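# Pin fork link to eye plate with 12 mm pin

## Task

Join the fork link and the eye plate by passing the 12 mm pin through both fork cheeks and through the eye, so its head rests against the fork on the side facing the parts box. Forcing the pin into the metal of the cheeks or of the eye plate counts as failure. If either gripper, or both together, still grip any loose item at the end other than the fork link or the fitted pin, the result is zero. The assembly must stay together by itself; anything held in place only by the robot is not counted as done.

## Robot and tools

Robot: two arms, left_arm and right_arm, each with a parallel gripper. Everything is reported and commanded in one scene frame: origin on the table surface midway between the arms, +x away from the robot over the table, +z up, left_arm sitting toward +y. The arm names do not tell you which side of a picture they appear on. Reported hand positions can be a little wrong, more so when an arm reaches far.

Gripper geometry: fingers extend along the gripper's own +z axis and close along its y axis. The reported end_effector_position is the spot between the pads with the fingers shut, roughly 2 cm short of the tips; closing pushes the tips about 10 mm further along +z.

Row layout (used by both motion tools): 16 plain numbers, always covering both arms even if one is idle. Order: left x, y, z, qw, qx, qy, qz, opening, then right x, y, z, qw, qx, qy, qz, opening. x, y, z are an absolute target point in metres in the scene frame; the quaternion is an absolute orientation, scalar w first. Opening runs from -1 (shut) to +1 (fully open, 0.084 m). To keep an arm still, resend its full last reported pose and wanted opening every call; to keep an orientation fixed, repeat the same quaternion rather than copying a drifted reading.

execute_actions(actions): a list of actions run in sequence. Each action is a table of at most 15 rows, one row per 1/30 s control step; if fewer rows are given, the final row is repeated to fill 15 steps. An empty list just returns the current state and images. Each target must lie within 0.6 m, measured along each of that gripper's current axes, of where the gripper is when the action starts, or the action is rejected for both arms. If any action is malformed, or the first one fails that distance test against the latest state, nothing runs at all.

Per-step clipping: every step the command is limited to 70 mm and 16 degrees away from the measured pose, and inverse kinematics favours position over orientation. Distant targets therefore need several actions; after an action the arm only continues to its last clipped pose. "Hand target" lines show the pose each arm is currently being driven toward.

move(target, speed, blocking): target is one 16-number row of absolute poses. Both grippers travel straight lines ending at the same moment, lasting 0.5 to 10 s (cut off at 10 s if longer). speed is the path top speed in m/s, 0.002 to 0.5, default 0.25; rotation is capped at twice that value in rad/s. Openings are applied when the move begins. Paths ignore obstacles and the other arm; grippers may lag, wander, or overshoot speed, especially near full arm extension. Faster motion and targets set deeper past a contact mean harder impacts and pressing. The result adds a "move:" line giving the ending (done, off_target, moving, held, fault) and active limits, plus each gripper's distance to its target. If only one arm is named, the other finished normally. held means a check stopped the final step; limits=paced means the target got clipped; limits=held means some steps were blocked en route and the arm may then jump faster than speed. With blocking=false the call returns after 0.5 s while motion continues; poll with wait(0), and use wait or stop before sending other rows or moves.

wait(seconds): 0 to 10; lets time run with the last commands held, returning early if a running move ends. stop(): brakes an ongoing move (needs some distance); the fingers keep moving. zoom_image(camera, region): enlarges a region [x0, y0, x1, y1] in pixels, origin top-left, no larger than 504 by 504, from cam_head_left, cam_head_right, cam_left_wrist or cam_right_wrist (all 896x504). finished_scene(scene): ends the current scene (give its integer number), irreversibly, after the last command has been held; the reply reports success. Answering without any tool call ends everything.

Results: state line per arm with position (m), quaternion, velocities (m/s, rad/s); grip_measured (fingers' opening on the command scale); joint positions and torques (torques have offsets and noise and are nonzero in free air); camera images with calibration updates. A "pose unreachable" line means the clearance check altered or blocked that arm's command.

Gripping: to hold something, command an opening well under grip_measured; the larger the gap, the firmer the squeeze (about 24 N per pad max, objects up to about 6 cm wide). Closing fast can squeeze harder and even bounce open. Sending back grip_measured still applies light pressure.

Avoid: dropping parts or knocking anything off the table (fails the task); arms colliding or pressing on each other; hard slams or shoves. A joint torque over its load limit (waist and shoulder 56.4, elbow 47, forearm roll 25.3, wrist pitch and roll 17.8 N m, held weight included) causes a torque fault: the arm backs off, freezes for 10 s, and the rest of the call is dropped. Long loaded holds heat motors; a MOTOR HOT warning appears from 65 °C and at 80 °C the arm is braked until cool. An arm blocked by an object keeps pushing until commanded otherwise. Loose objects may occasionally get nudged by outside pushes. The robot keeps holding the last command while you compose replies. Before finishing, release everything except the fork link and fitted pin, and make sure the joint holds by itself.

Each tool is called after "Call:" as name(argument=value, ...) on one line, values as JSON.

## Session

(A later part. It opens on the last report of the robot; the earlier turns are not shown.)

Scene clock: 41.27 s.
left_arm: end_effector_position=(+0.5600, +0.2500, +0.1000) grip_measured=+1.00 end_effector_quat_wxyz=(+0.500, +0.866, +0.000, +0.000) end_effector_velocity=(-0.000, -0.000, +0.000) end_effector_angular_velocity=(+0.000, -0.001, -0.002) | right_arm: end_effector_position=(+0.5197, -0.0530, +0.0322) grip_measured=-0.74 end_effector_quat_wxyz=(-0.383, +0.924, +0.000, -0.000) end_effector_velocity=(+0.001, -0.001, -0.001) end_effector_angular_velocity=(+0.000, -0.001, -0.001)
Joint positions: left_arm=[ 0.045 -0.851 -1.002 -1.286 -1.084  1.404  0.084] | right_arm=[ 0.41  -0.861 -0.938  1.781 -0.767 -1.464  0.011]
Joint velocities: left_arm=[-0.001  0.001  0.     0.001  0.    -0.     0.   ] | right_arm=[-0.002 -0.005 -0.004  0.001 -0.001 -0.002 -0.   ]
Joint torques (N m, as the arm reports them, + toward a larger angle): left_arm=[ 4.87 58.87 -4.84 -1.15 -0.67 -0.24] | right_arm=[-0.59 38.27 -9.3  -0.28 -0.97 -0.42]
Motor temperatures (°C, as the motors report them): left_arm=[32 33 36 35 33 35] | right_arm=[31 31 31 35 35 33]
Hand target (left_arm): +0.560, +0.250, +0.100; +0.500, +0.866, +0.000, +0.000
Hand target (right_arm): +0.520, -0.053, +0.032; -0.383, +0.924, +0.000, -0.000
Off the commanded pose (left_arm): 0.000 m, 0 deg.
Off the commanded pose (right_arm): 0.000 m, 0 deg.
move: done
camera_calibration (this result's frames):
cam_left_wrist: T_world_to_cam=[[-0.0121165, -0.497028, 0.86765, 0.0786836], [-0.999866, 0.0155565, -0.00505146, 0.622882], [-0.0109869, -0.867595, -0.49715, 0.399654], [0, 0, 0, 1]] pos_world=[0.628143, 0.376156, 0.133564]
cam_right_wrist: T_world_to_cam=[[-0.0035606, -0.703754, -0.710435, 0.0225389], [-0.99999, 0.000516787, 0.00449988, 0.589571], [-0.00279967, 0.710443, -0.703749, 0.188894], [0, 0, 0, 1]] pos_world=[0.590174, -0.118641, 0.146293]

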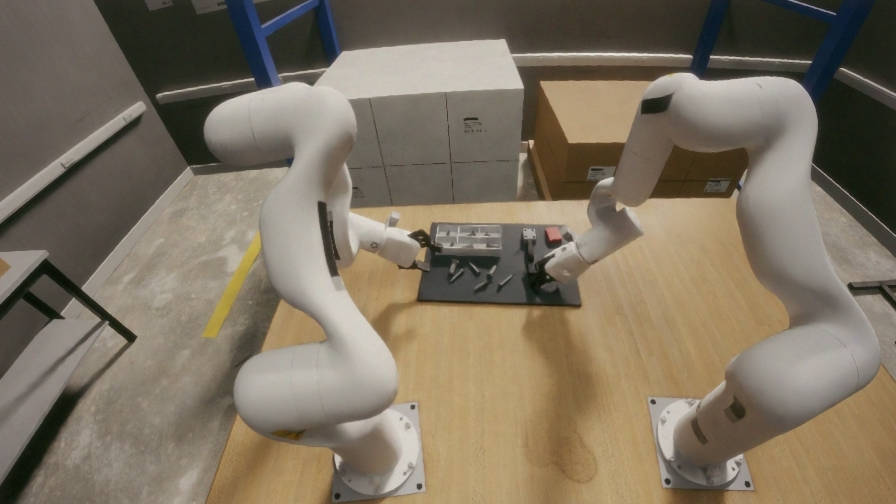

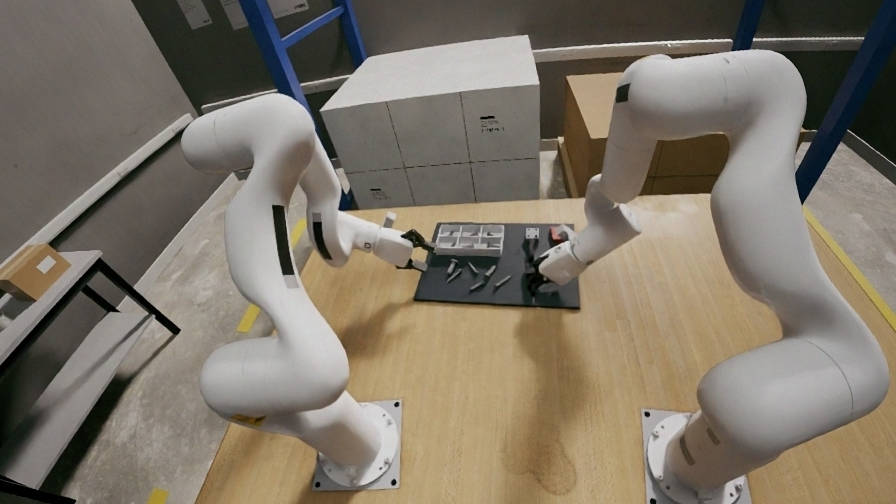

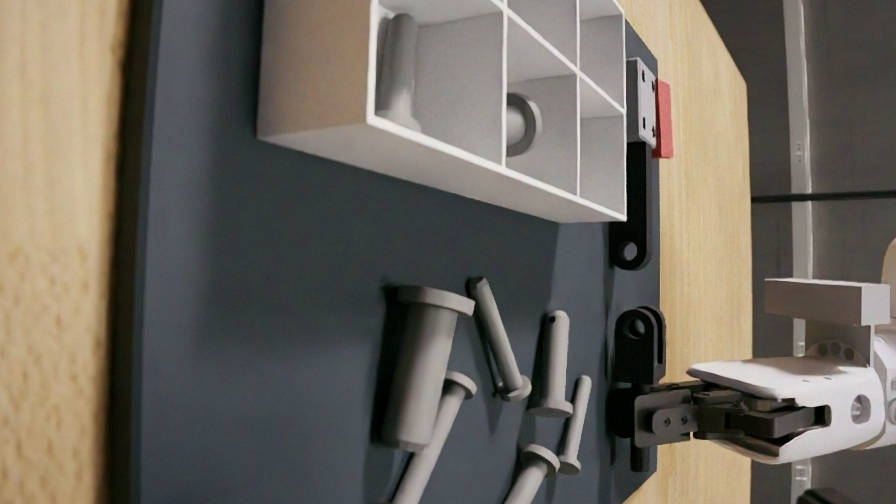

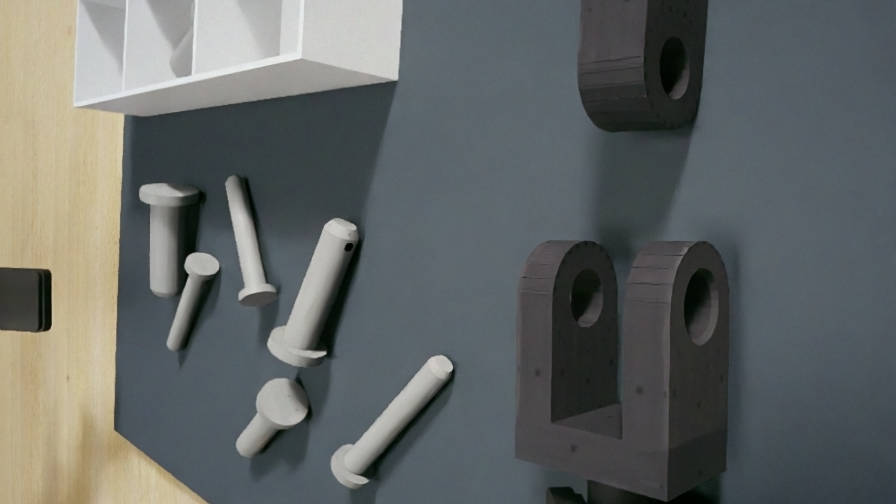

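Call:
move(target=[0.56,0.25,0.1,0.5,0.866,0,0,1,0.532,-0.053,0.027,-0.383,0.924,0,0,-1], speed=0.03)

Call:
zoom_image(camera="cam_head_left", region=[490, 220, 590, 300])

Scene clock: 44.17 s.
left_arm: end_effector_position=(+0.5600, +0.2500, +0.1000) grip_measured=+1.00 end_effector_quat_wxyz=(+0.500, +0.866, +0.000, +0.000) end_effector_velocity=(-0.000, +0.000, -0.000) end_effector_angular_velocity=(+0.000, -0.000, -0.000) | right_arm: end_effector_position=(+0.5315, -0.0517, +0.0286) grip_measured=-0.75 end_effector_quat_wxyz=(-0.386, +0.922, +0.000, -0.000) end_effector_velocity=(+0.002, -0.000, -0.001) end_effector_angular_velocity=(+0.007, +0.004, -0.004)
Joint positions: left_arm=[ 0.045 -0.851 -1.002 -1.286 -1.084  1.404  0.084] | right_arm=[ 0.403 -0.885 -0.975  1.761 -0.772 -1.446  0.011]
Joint velocities: left_arm=[ 0.001  0.     0.     0.001  0.    -0.     0.   ] | right_arm=[-0.004 -0.007 -0.006 -0.001 -0.008  0.003 -0.   ]
Joint torques (N m, as the arm reports them, + toward a larger angle): left_arm=[ 6.93 58.51 -5.   -1.01 -0.69 -0.18] | right_arm=[ -2.28  23.89 -12.85   1.75   4.66  -0.59]
Motor temperatures (°C, as the motors report them): left_arm=[32 33 36 35 33 35] | right_arm=[31 31 31 35 35 33]
Hand target (left_arm): +0.560, +0.250, +0.100; +0.500, +0.866, -0.000, -0.000
Hand target (right_arm): +0.532, -0.053, +0.027; -0.383, +0.924, -0.000, +0.000
Off the commanded pose (left_arm): 0.000 m, 0 deg.
Off the commanded pose (right_arm): 0.002 m, 0 deg.
move: done
camera_calibration (this result's frames):
cam_left_wrist: T_world_to_cam=[[-0.0121166, -0.497026, 0.867651, 0.0786826], [-0.999866, 0.0155571, -0.00505125, 0.62288], [-0.0109875, -0.867596, -0.497148, 0.399654], [0, 0, 0, 1]] pos_world=[0.628141, 0.376155, 0.133565]
cam_right_wrist: T_world_to_cam=[[-0.00321185, -0.698646, -0.71546, 0.0211047], [-0.999988, -0.000341319, 0.00482246, 0.601335], [-0.00361339, 0.715467, -0.698637, 0.185984], [0, 0, 0, 1]] pos_world=[0.602068, -0.118116, 0.142135]

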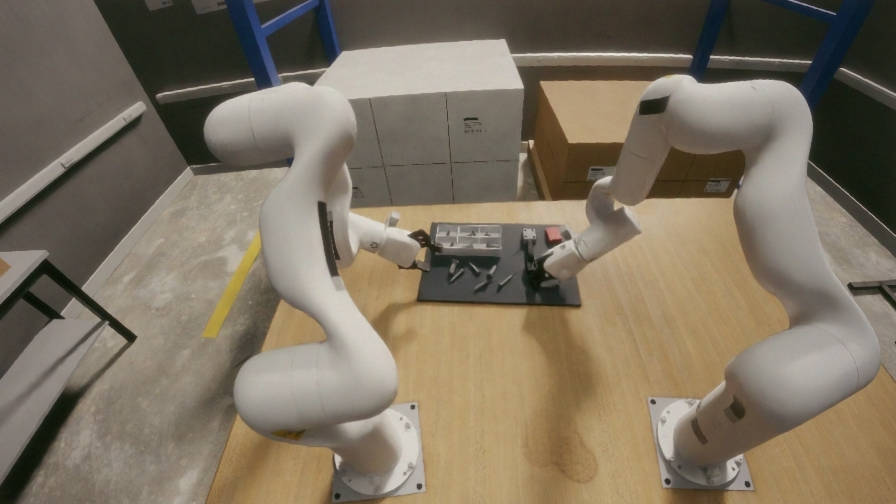

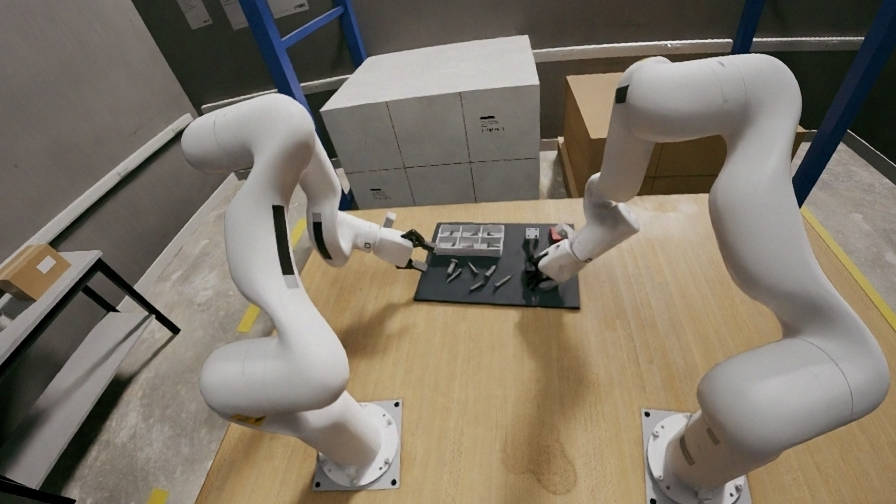

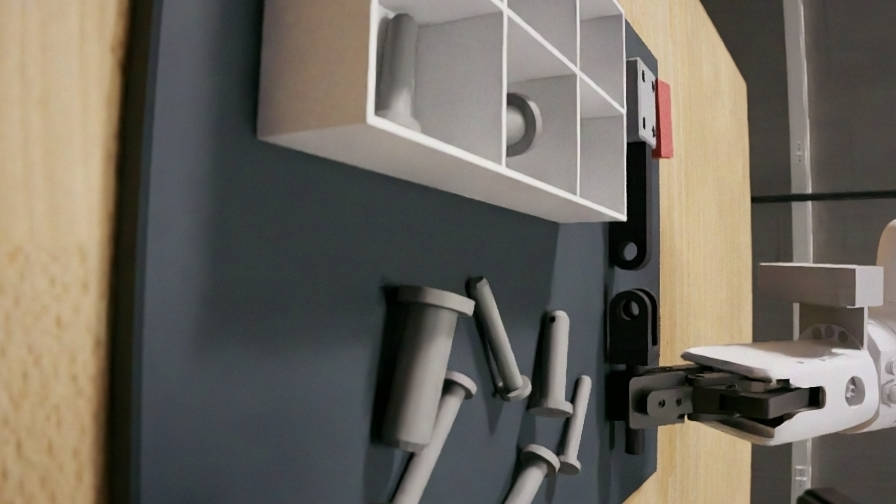

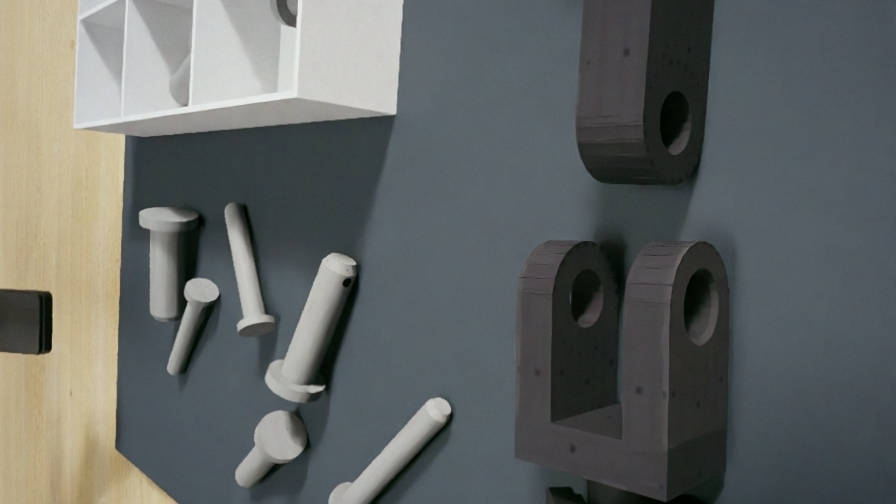

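Region (490, 220, 590, 300) of cam_head_left's 896x504 image, scaled by 5.040, with more detail than that image has; it fills the top 403 rows of this view, and the rest is white.

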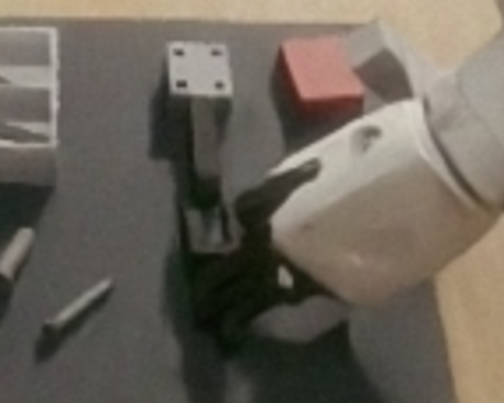

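Call:
move(target=[0.56,0.25,0.1,0.5,0.866,0,0,1,0.532,-0.053,0.030,-0.383,0.923,-0.032,0.0134,-1], speed=0.03)

Call:
move(target=[0.56,0.25,0.1,0.5,0.866,0,0,1,0.541,-0.0537,0.030,-0.383,0.923,-0.032,0.0134,-1], speed=0.02)

Scene clock: 49.47 s.
left_arm: end_effector_position=(+0.5600, +0.2500, +0.1000) grip_measured=+1.00 end_effector_quat_wxyz=(+0.500, +0.866, +0.000, -0.000) end_effector_velocity=(-0.000, -0.000, -0.000) end_effector_angular_velocity=(+0.002, -0.000, -0.001) | right_arm: end_effector_position=(+0.5323, -0.0532, +0.0299) grip_measured=-0.74 end_effector_quat_wxyz=(-0.383, +0.923, -0.032, +0.013) end_effector_velocity=(-0.001, +0.001, +0.000) end_effector_angular_velocity=(+0.000, +0.000, -0.009)
Joint positions: left_arm=[ 0.045 -0.851 -1.002 -1.286 -1.084  1.404  0.084] | right_arm=[ 0.41  -0.867 -0.942  1.854 -0.763 -1.47   0.011]
Joint velocities: left_arm=[-0.001 -0.    -0.    -0.     0.002  0.     0.   ] | right_arm=[ 0.003  0.003  0.007  0.015 -0.001 -0.005  0.   ]
Joint torques (N m, as the arm reports them, + toward a larger angle): left_arm=[ 7.35 57.81 -4.8  -1.36 -0.71 -0.19] | right_arm=[-4.53 31.77 -7.05 -2.33  1.95 -0.52]
Motor temperatures (°C, as the motors report them): left_arm=[32 33 36 35 33 35] | right_arm=[31 31 31 35 35 33]
Hand target (left_arm): +0.560, +0.250, +0.100; +0.500, +0.866, +0.000, -0.000
Hand target (right_arm): +0.532, -0.053, +0.030; -0.383, +0.923, -0.032, +0.013
Off the commanded pose (left_arm): 0.000 m, 0 deg.
Off the commanded pose (right_arm): 0.000 m, 0 deg.
move: done
camera_calibration (this result's frames):
cam_left_wrist: T_world_to_cam=[[-0.0121166, -0.497026, 0.867651, 0.0786825], [-0.999866, 0.0155571, -0.00505119, 0.62288], [-0.0109876, -0.867596, -0.497148, 0.399654], [0, 0, 0, 1]] pos_world=[0.628141, 0.376155, 0.133565]
cam_right_wrist: T_world_to_cam=[[-0.0517309, -0.701707, -0.710585, 0.0465783], [-0.997576, 0.0694764, 0.0040156, 0.604591], [0.0465511, 0.70907, -0.7036, 0.161047], [0, 0, 0, 1]] pos_world=[0.598038, -0.123514, 0.143983]

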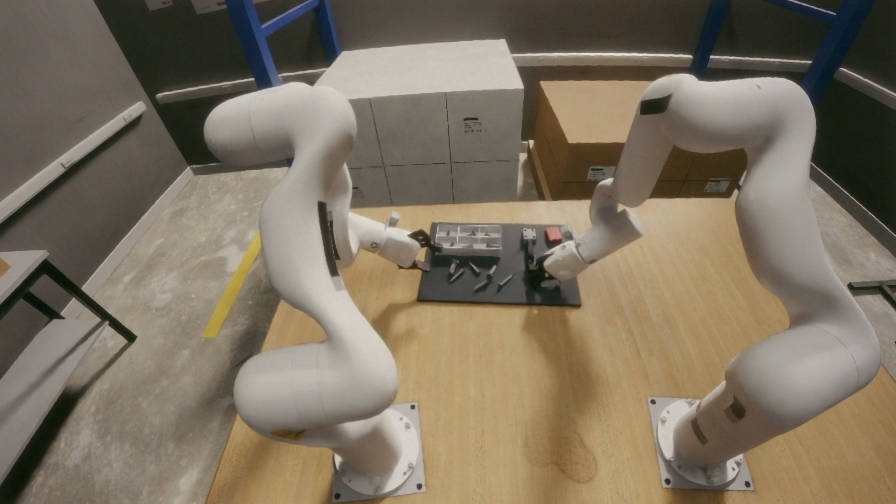

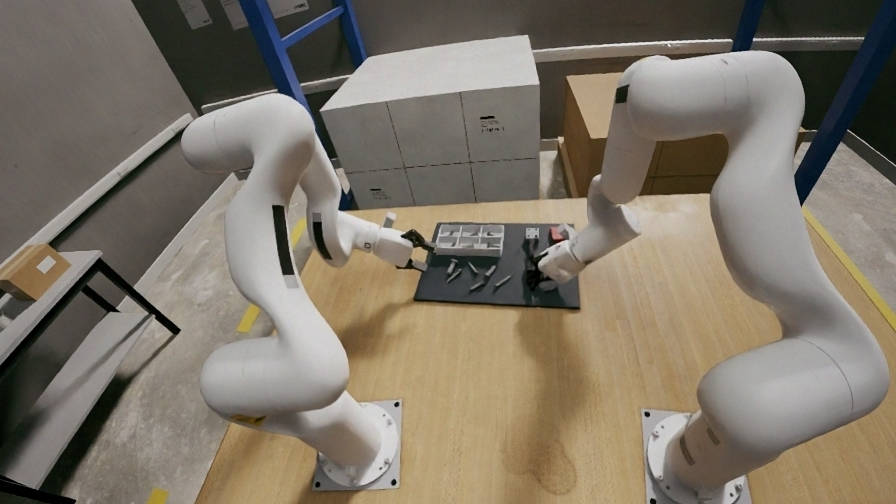

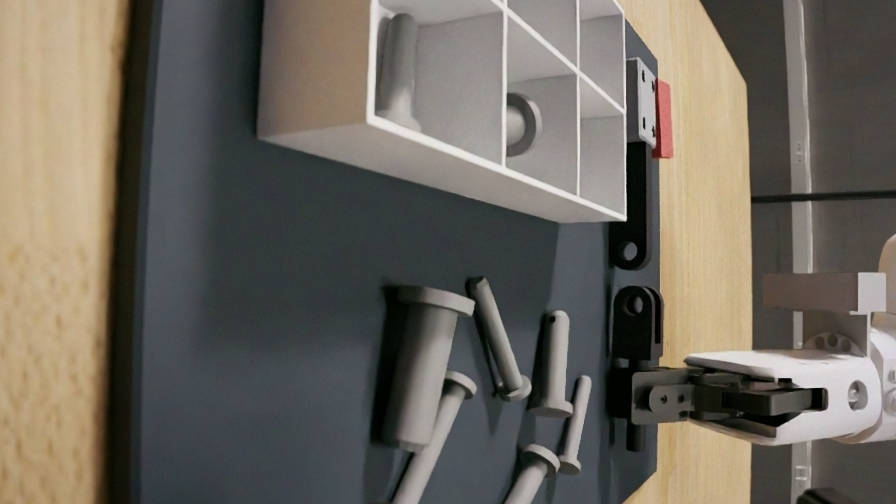

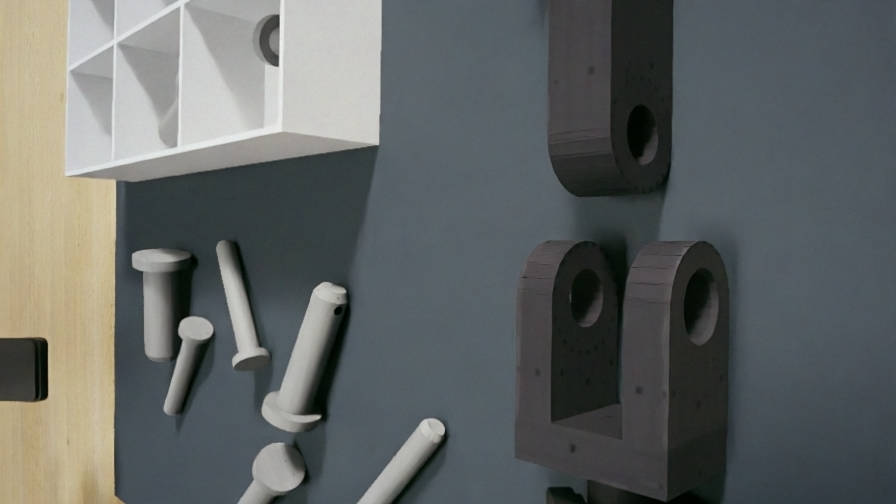

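Scene clock: 50.23 s.
left_arm: end_effector_position=(+0.5600, +0.2500, +0.1000) grip_measured=+1.00 end_effector_quat_wxyz=(+0.500, +0.866, +0.000, +0.000) end_effector_velocity=(-0.000, -0.000, -0.000) end_effector_angular_velocity=(-0.001, +0.001, +0.001) | right_arm: end_effector_position=(+0.5408, -0.0538, +0.0298) grip_measured=-0.74 end_effector_quat_wxyz=(-0.383, +0.923, -0.032, +0.013) end_effector_velocity=(+0.002, +0.000, +0.001) end_effector_angular_velocity=(+0.001, -0.001, -0.000)
Joint positions: left_arm=[ 0.045 -0.851 -1.002 -1.286 -1.084  1.404  0.084] | right_arm=[ 0.404 -0.876 -0.965  1.835 -0.759 -1.45   0.011]
Joint velocities: left_arm=[ 0.    -0.001  0.    -0.001 -0.001  0.     0.   ] | right_arm=[-0.001 -0.001 -0.006 -0.004 -0.     0.005  0.   ]
Joint torques (N m, as the arm reports them, + toward a larger angle): left_arm=[ 7.26 57.09 -4.8  -1.46 -0.68 -0.2 ] | right_arm=[ -3.12  31.03 -10.57   0.46   1.51  -0.59]
Motor temperatures (°C, as the motors report them): left_arm=[32 33 36 35 33 35] | right_arm=[31 31 31 35 35 33]
Hand target (left_arm): +0.560, +0.250, +0.100; +0.500, +0.866, +0.000, -0.000
Hand target (right_arm): +0.541, -0.054, +0.030; -0.383, +0.923, -0.032, +0.013
Off the commanded pose (left_arm): 0.000 m, 0 deg.
Off the commanded pose (right_arm): 0.000 m, 0 deg.
move: done
camera_calibration (this result's frames):
cam_left_wrist: T_world_to_cam=[[-0.0121167, -0.497026, 0.867651, 0.0786826], [-0.999866, 0.0155572, -0.00505131, 0.62288], [-0.0109875, -0.867596, -0.497148, 0.399654], [0, 0, 0, 1]] pos_world=[0.628141, 0.376155, 0.133565]
cam_right_wrist: T_world_to_cam=[[-0.0524692, -0.701607, -0.71063, 0.0469264], [-0.997516, 0.0703062, 0.00423798, 0.613174], [0.0469883, 0.709087, -0.703553, 0.160835], [0, 0, 0, 1]] pos_world=[0.606556, -0.124232, 0.143905]

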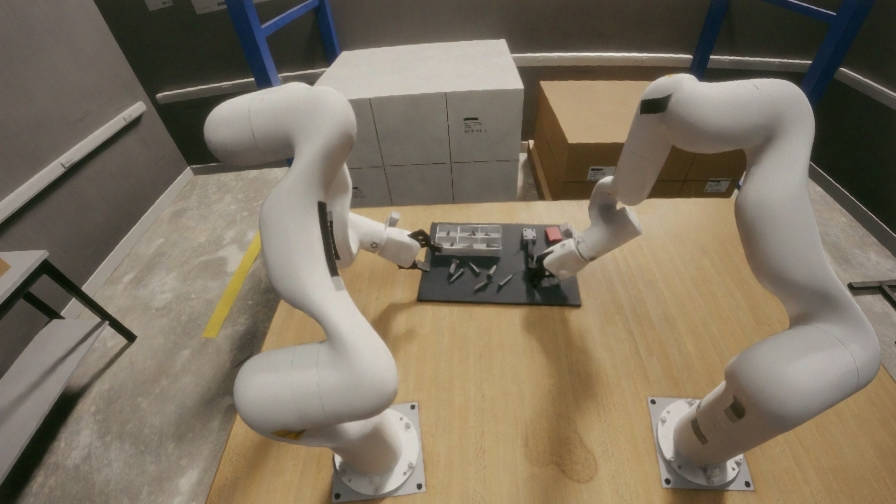

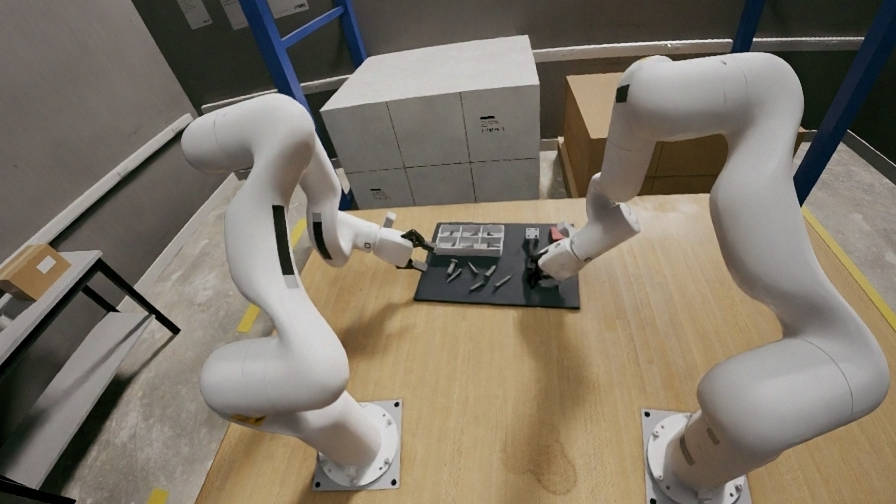

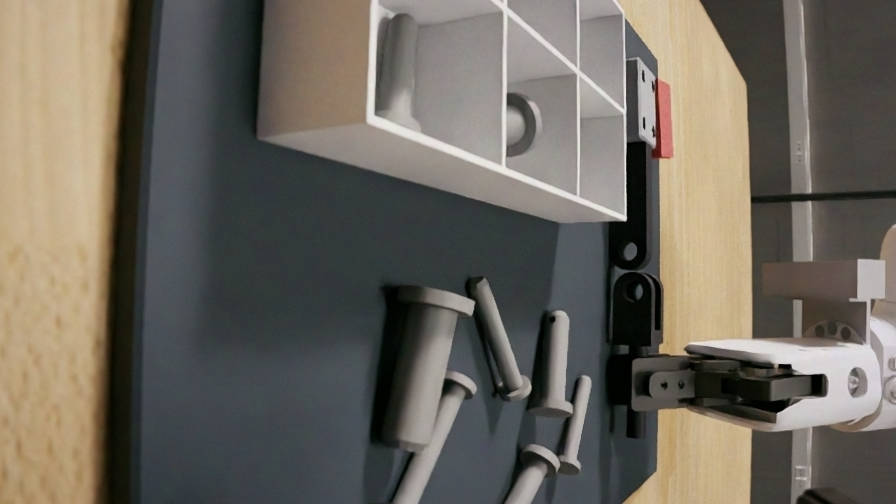

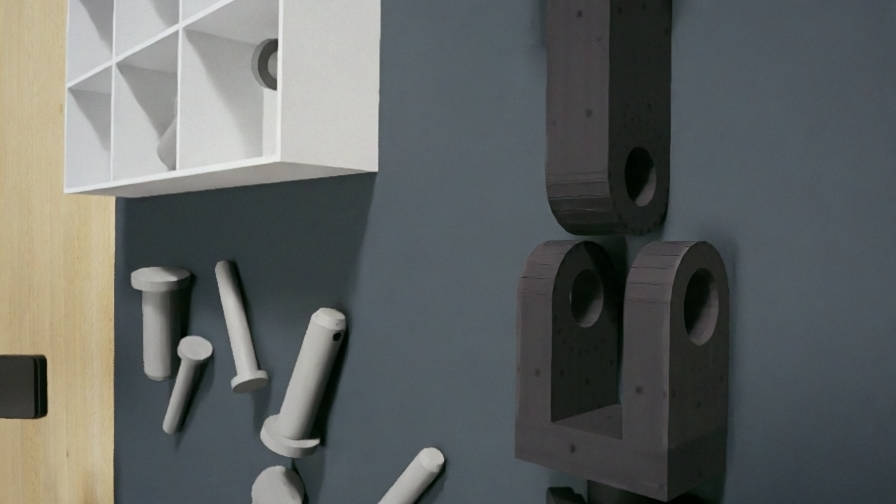

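Call:
move(target=[0.56,0.25,0.1,0.5,0.866,0,0,1,0.541,-0.051,0.030,-0.383,0.923,-0.032,0.0134,-1], speed=0.02)

Call:
move(target=[0.56,0.25,0.1,0.5,0.866,0,0,1,0.552,-0.0518,0.030,-0.383,0.923,-0.032,0.0134,-1], speed=0.01)

Scene clock: 53.13 s.
left_arm: end_effector_position=(+0.5600, +0.2500, +0.1000) grip_measured=+1.00 end_effector_quat_wxyz=(+0.500, +0.866, -0.000, -0.000) end_effector_velocity=(+0.000, +0.000, +0.000) end_effector_angular_velocity=(-0.000, -0.000, -0.000) | right_arm: end_effector_position=(+0.5416, -0.0512, +0.0301) grip_measured=-0.74 end_effector_quat_wxyz=(-0.383, +0.923, -0.032, +0.014) end_effector_velocity=(-0.002, +0.001, -0.000) end_effector_angular_velocity=(+0.002, +0.003, +0.001)
Joint positions: left_arm=[ 0.045 -0.851 -1.002 -1.286 -1.084  1.404  0.084] | right_arm=[ 0.409 -0.877 -0.968  1.838 -0.758 -1.448  0.011]
Joint velocities: left_arm=[ 0.     0.001  0.     0.001 -0.    -0.     0.   ] | right_arm=[ 0.001 -0.     0.002  0.    -0.002  0.001  0.   ]
Joint torques (N m, as the arm reports them, + toward a larger angle): left_arm=[ 6.69 58.   -4.43 -1.39 -0.65 -0.25] | right_arm=[ 3.84 30.27 -8.49 -1.36  0.1  -0.34]
Motor temperatures (°C, as the motors report them): left_arm=[32 33 36 35 33 35] | right_arm=[31 32 31 35 35 33]
Hand target (left_arm): +0.560, +0.250, +0.100; +0.500, +0.866, -0.000, +0.000
Hand target (right_arm): +0.541, -0.051, +0.030; -0.383, +0.923, -0.032, +0.013
Off the commanded pose (left_arm): 0.000 m, 0 deg.
Off the commanded pose (right_arm): 0.001 m, 0 deg.
move: done
camera_calibration (this result's frames):
cam_left_wrist: T_world_to_cam=[[-0.0121168, -0.497026, 0.867651, 0.0786827], [-0.999866, 0.0155574, -0.00505127, 0.62288], [-0.0109878, -0.867596, -0.497148, 0.399654], [0, 0, 0, 1]] pos_world=[0.628141, 0.376155, 0.133565]
cam_right_wrist: T_world_to_cam=[[-0.0521312, -0.701662, -0.710601, 0.0487528], [-0.997493, 0.0706908, 0.00337662, 0.61373], [0.0478637, 0.708995, -0.703587, 0.158648], [0, 0, 0, 1]] pos_world=[0.60714, -0.121658, 0.144194]

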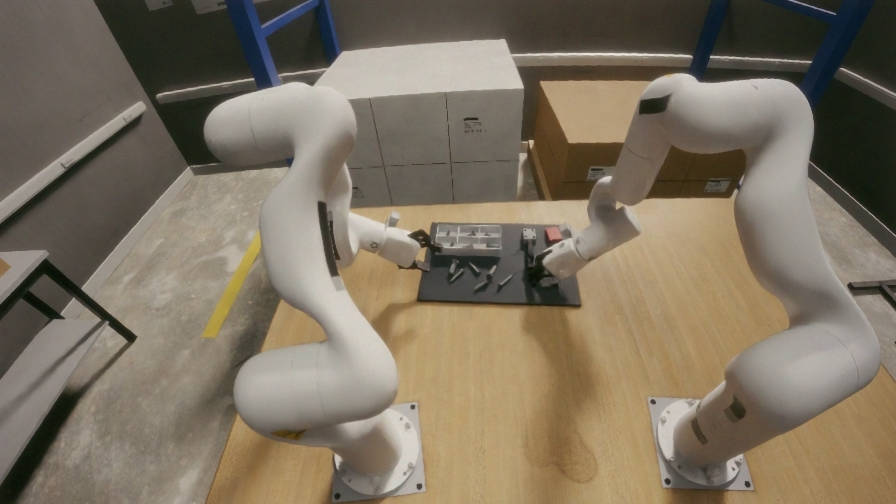

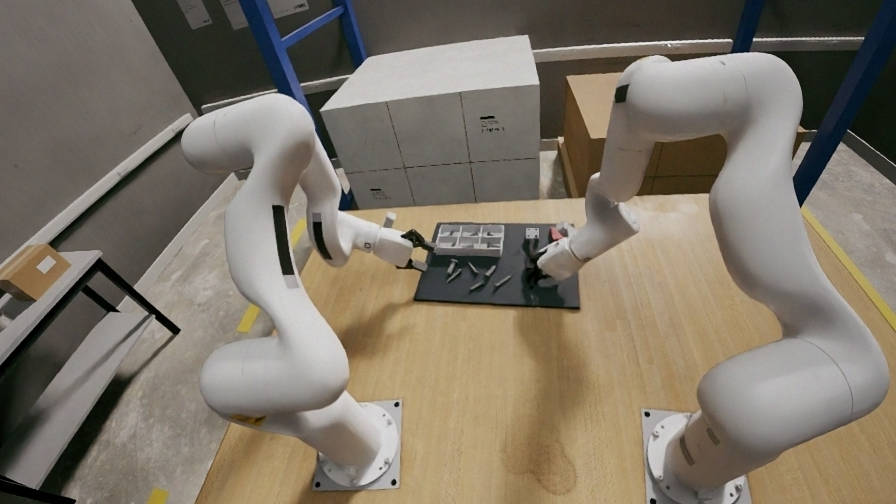

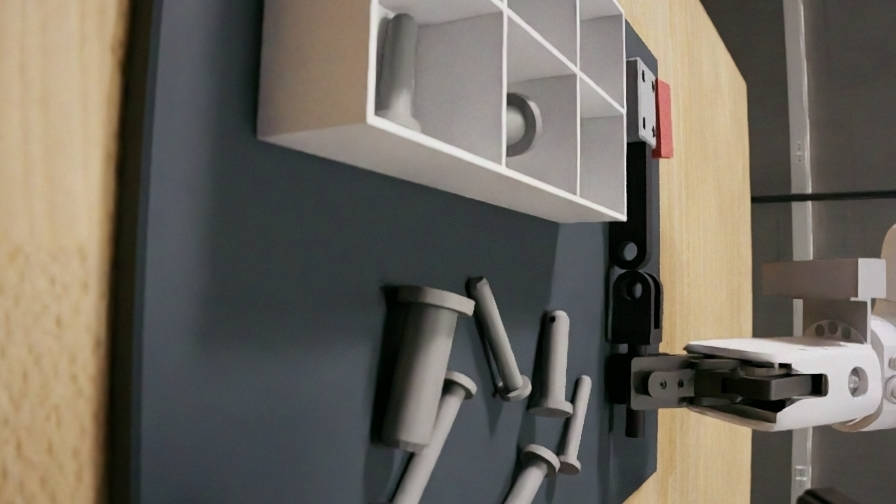

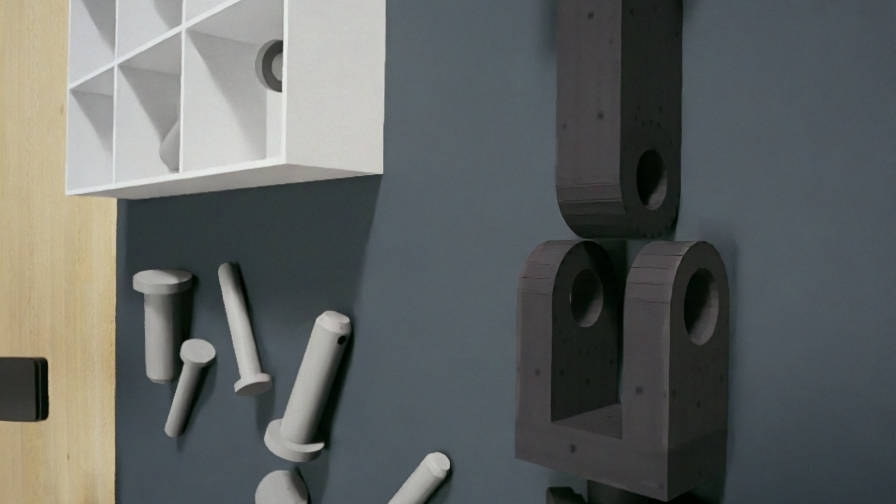

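Scene clock: 54.40 s.
left_arm: end_effector_position=(+0.5600, +0.2500, +0.1000) grip_measured=+1.00 end_effector_quat_wxyz=(+0.500, +0.866, +0.000, -0.000) end_effector_velocity=(+0.000, +0.000, +0.000) end_effector_angular_velocity=(-0.001, +0.000, +0.002) | right_arm: end_effector_position=(+0.5454, -0.0516, +0.0291) grip_measured=-0.74 end_effector_quat_wxyz=(-0.386, +0.922, -0.031, +0.008) end_effector_velocity=(-0.001, +0.000, -0.000) end_effector_angular_velocity=(+0.004, +0.005, +0.002)
Joint positions: left_arm=[ 0.045 -0.851 -1.002 -1.286 -1.084  1.404  0.084] | right_arm=[ 0.402 -0.888 -0.987  1.807 -0.765 -1.423  0.011]
Joint velocities: left_arm=[ 0.001  0.     0.    -0.001 -0.001 -0.     0.   ] | right_arm=[-0.001 -0.002 -0.002 -0.007 -0.005  0.006  0.   ]
Joint torques (N m, as the arm reports them, + toward a larger angle): left_arm=[ 6.27 58.08 -4.91 -1.25 -0.67 -0.27] | right_arm=[-12.08  36.07 -25.95   8.56   4.73  -0.49]
Motor temperatures (°C, as the motors report them): left_arm=[32 33 36 35 33 35] | right_arm=[31 32 31 35 35 33]
Hand target (left_arm): +0.560, +0.250, +0.100; +0.500, +0.866, -0.000, -0.000
Hand target (right_arm): +0.552, -0.052, +0.030; -0.383, +0.923, -0.032, +0.013
Off the commanded pose (left_arm): 0.000 m, 0 deg.
Off the commanded pose (right_arm): 0.007 m, 1 deg.
move: off_target (right_arm)
camera_calibration (this result's frames):
cam_left_wrist: T_world_to_cam=[[-0.0121166, -0.497026, 0.867651, 0.0786825], [-0.999866, 0.0155572, -0.00505117, 0.62288], [-0.0109876, -0.867596, -0.497148, 0.399654], [0, 0, 0, 1]] pos_world=[0.628141, 0.376155, 0.133565]
cam_right_wrist: T_world_to_cam=[[-0.0547402, -0.697224, -0.71476, 0.0497802], [-0.997849, 0.0640616, 0.0139307, 0.617101], [0.0360759, 0.713985, -0.699231, 0.164639], [0, 0, 0, 1]] pos_world=[0.612559, -0.122375, 0.142105]

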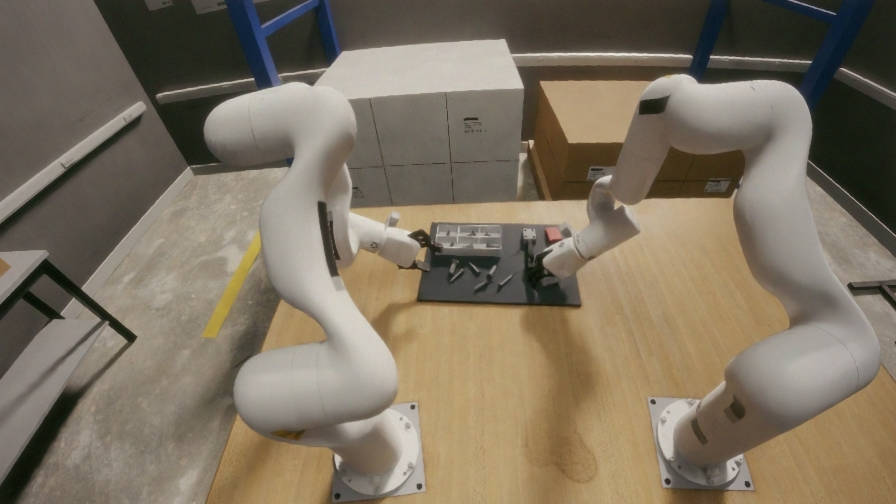

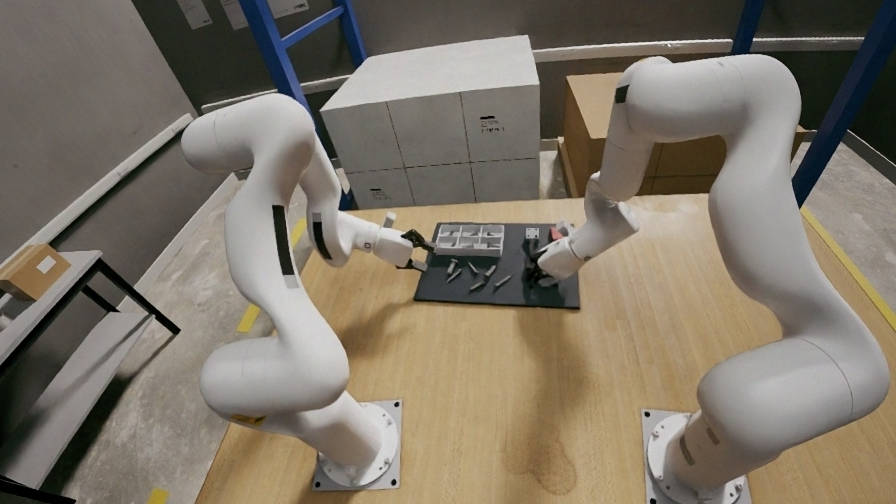

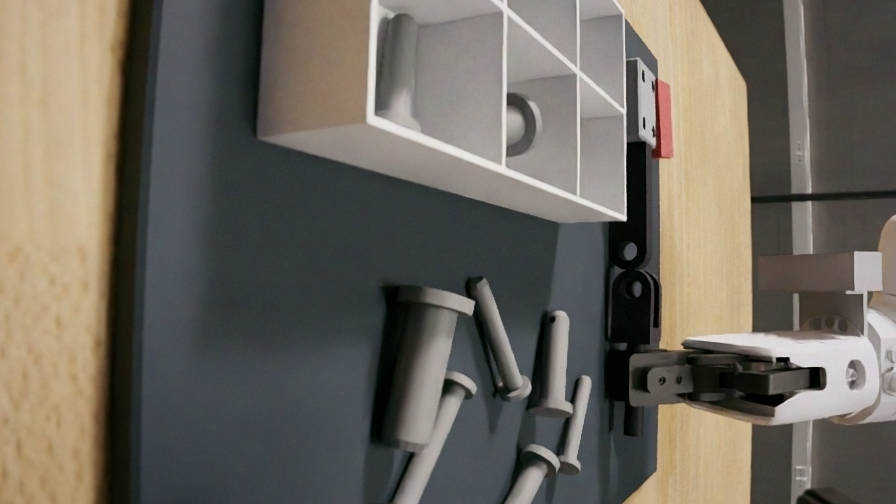

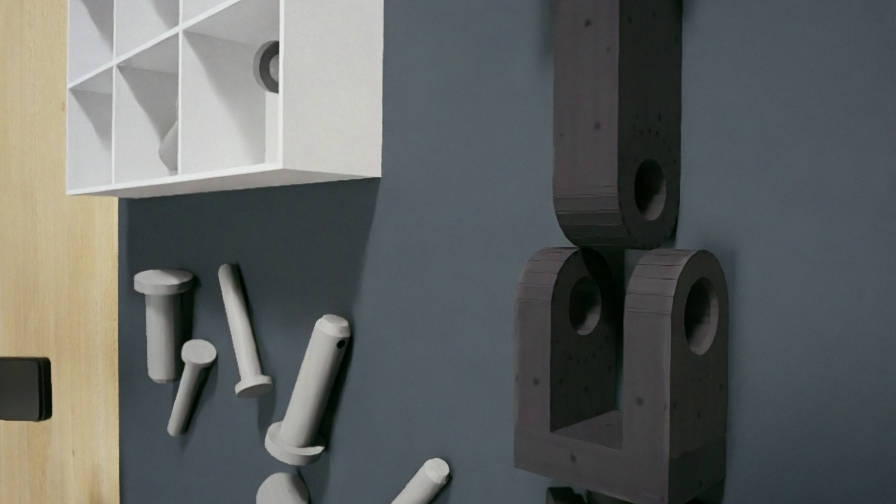

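Call:
move(target=[0.62,0.03,0.2,0,1,0,0,1,0.538,-0.051,0.030,-0.383,0.923,-0.032,0.0134,-1], speed=0.15)

Scene clock: 59.20 s.
left_arm: end_effector_position=(+0.6197, +0.0305, +0.1998) grip_measured=+1.00 end_effector_quat_wxyz=(+0.001, +1.000, +0.000, +0.000) end_effector_velocity=(+0.000, -0.002, +0.001) end_effector_angular_velocity=(+0.010, +0.001, -0.001) | right_arm: end_effector_position=(+0.5379, -0.0511, +0.0300) grip_measured=-0.74 end_effector_quat_wxyz=(-0.383, +0.923, -0.032, +0.013) end_effector_velocity=(+0.000, +0.000, +0.001) end_effector_angular_velocity=(+0.001, -0.000, -0.002)
Joint positions: left_arm=[-0.694 -0.695 -1.42  -0.002 -0.724 -0.534  0.084] | right_arm=[ 0.411 -0.874 -0.959  1.845 -0.76  -1.455  0.011]
Joint velocities: left_arm=[-0.005 -0.004 -0.01   0.012 -0.011 -0.013 -0.   ] | right_arm=[ 0.     0.002  0.001  0.002 -0.     0.001  0.   ]
Joint torques (N m, as the arm reports them, + toward a larger angle): left_arm=[  6.57  64.95 -11.67  -0.53   0.32  -0.32] | right_arm=[ 3.82 30.98 -3.98 -2.63  0.52 -0.25]
Motor temperatures (°C, as the motors report them): left_arm=[32 33 36 35 33 35] | right_arm=[31 32 31 35 35 33]
Hand target (left_arm): +0.620, +0.030, +0.200; +0.000, +1.000, +0.000, +0.000
Hand target (right_arm): +0.538, -0.051, +0.030; -0.383, +0.923, -0.032, +0.013
Off the commanded pose (left_arm): 0.001 m, 0 deg.
Off the commanded pose (right_arm): 0.000 m, 0 deg.
move: done
camera_calibration (this result's frames):
cam_left_wrist: T_world_to_cam=[[-0.0112353, -0.999923, 0.00524283, 0.0708094], [-0.999886, 0.0112875, 0.0100374, 0.683654], [-0.0100958, -0.00512946, -0.999936, 0.333126], [0, 0, 0, 1]] pos_world=[0.687735, 0.064796, 0.325872]
cam_right_wrist: T_world_to_cam=[[-0.0523697, -0.701395, -0.710847, 0.048771], [-0.997531, 0.0700959, 0.00432658, 0.610082], [0.0467928, 0.709318, -0.703334, 0.159213], [0, 0, 0, 1]] pos_world=[0.60368, -0.121489, 0.144009]

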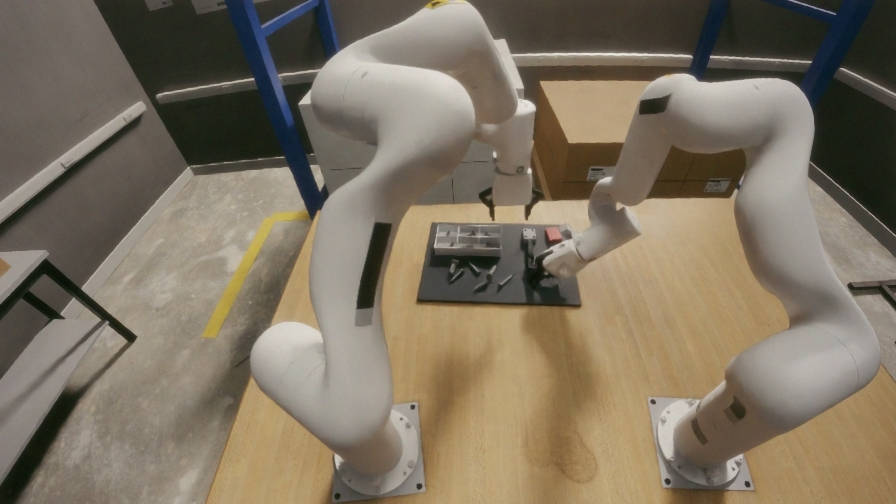

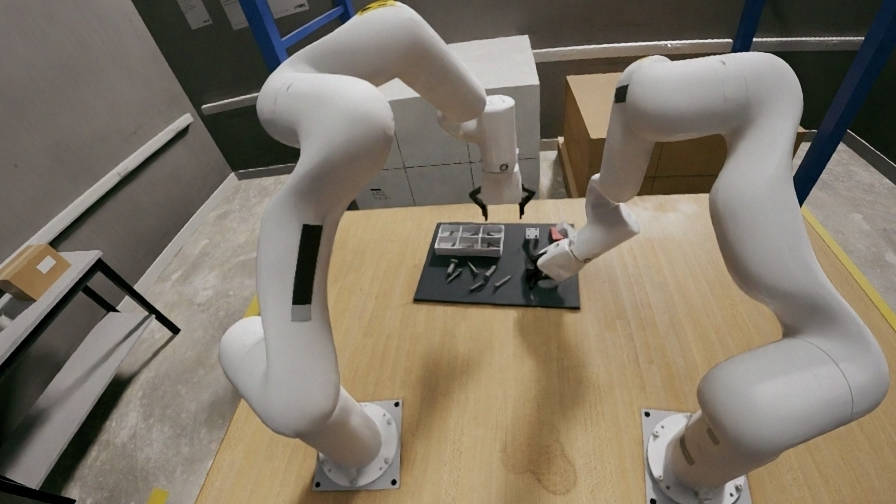

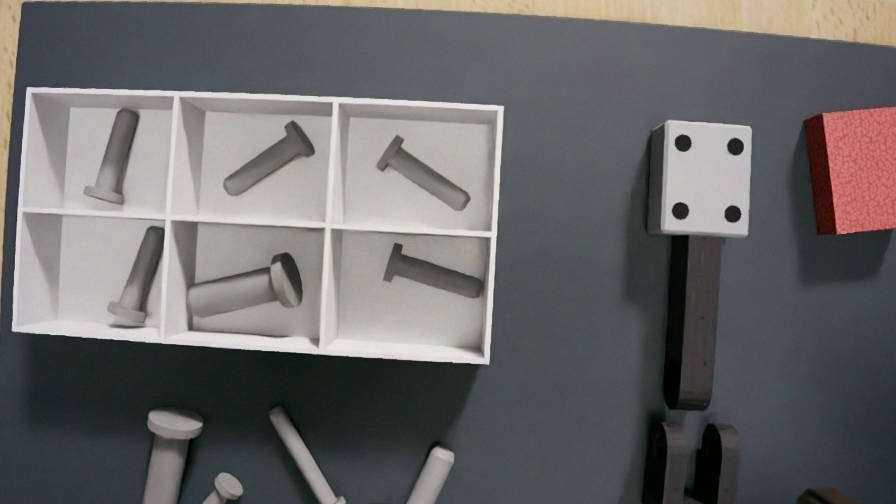

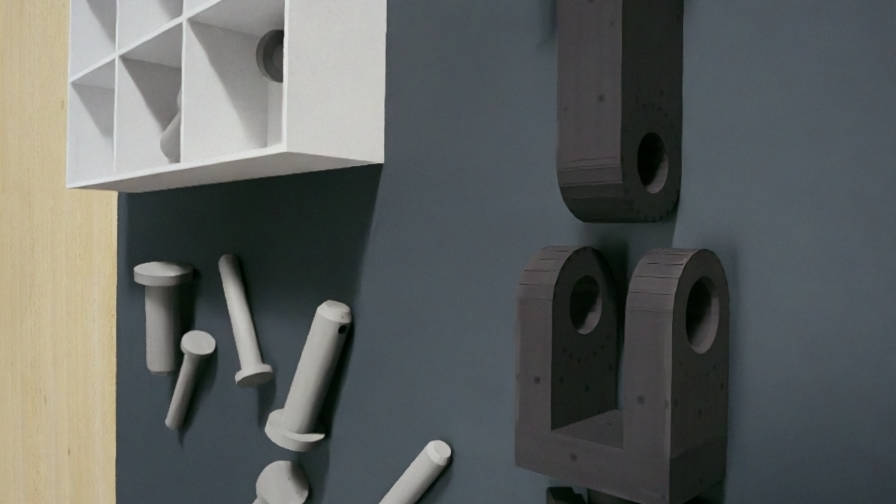

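Call:
zoom_image(camera="cam_left_wrist", region=[600, 340, 800, 504])

Region (600, 340, 800, 504) of cam_left_wrist's 896x504 image, scaled by 2.520, with more detail than that image has; it fills the top 413 rows of this view, and the rest is white.

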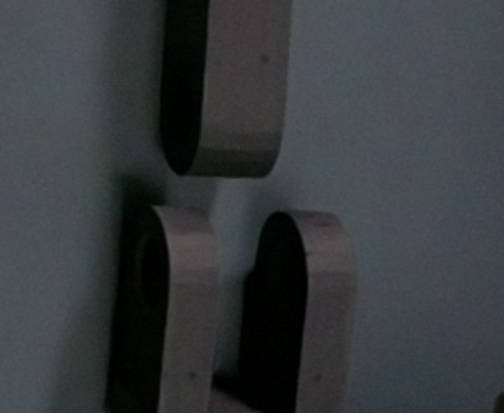

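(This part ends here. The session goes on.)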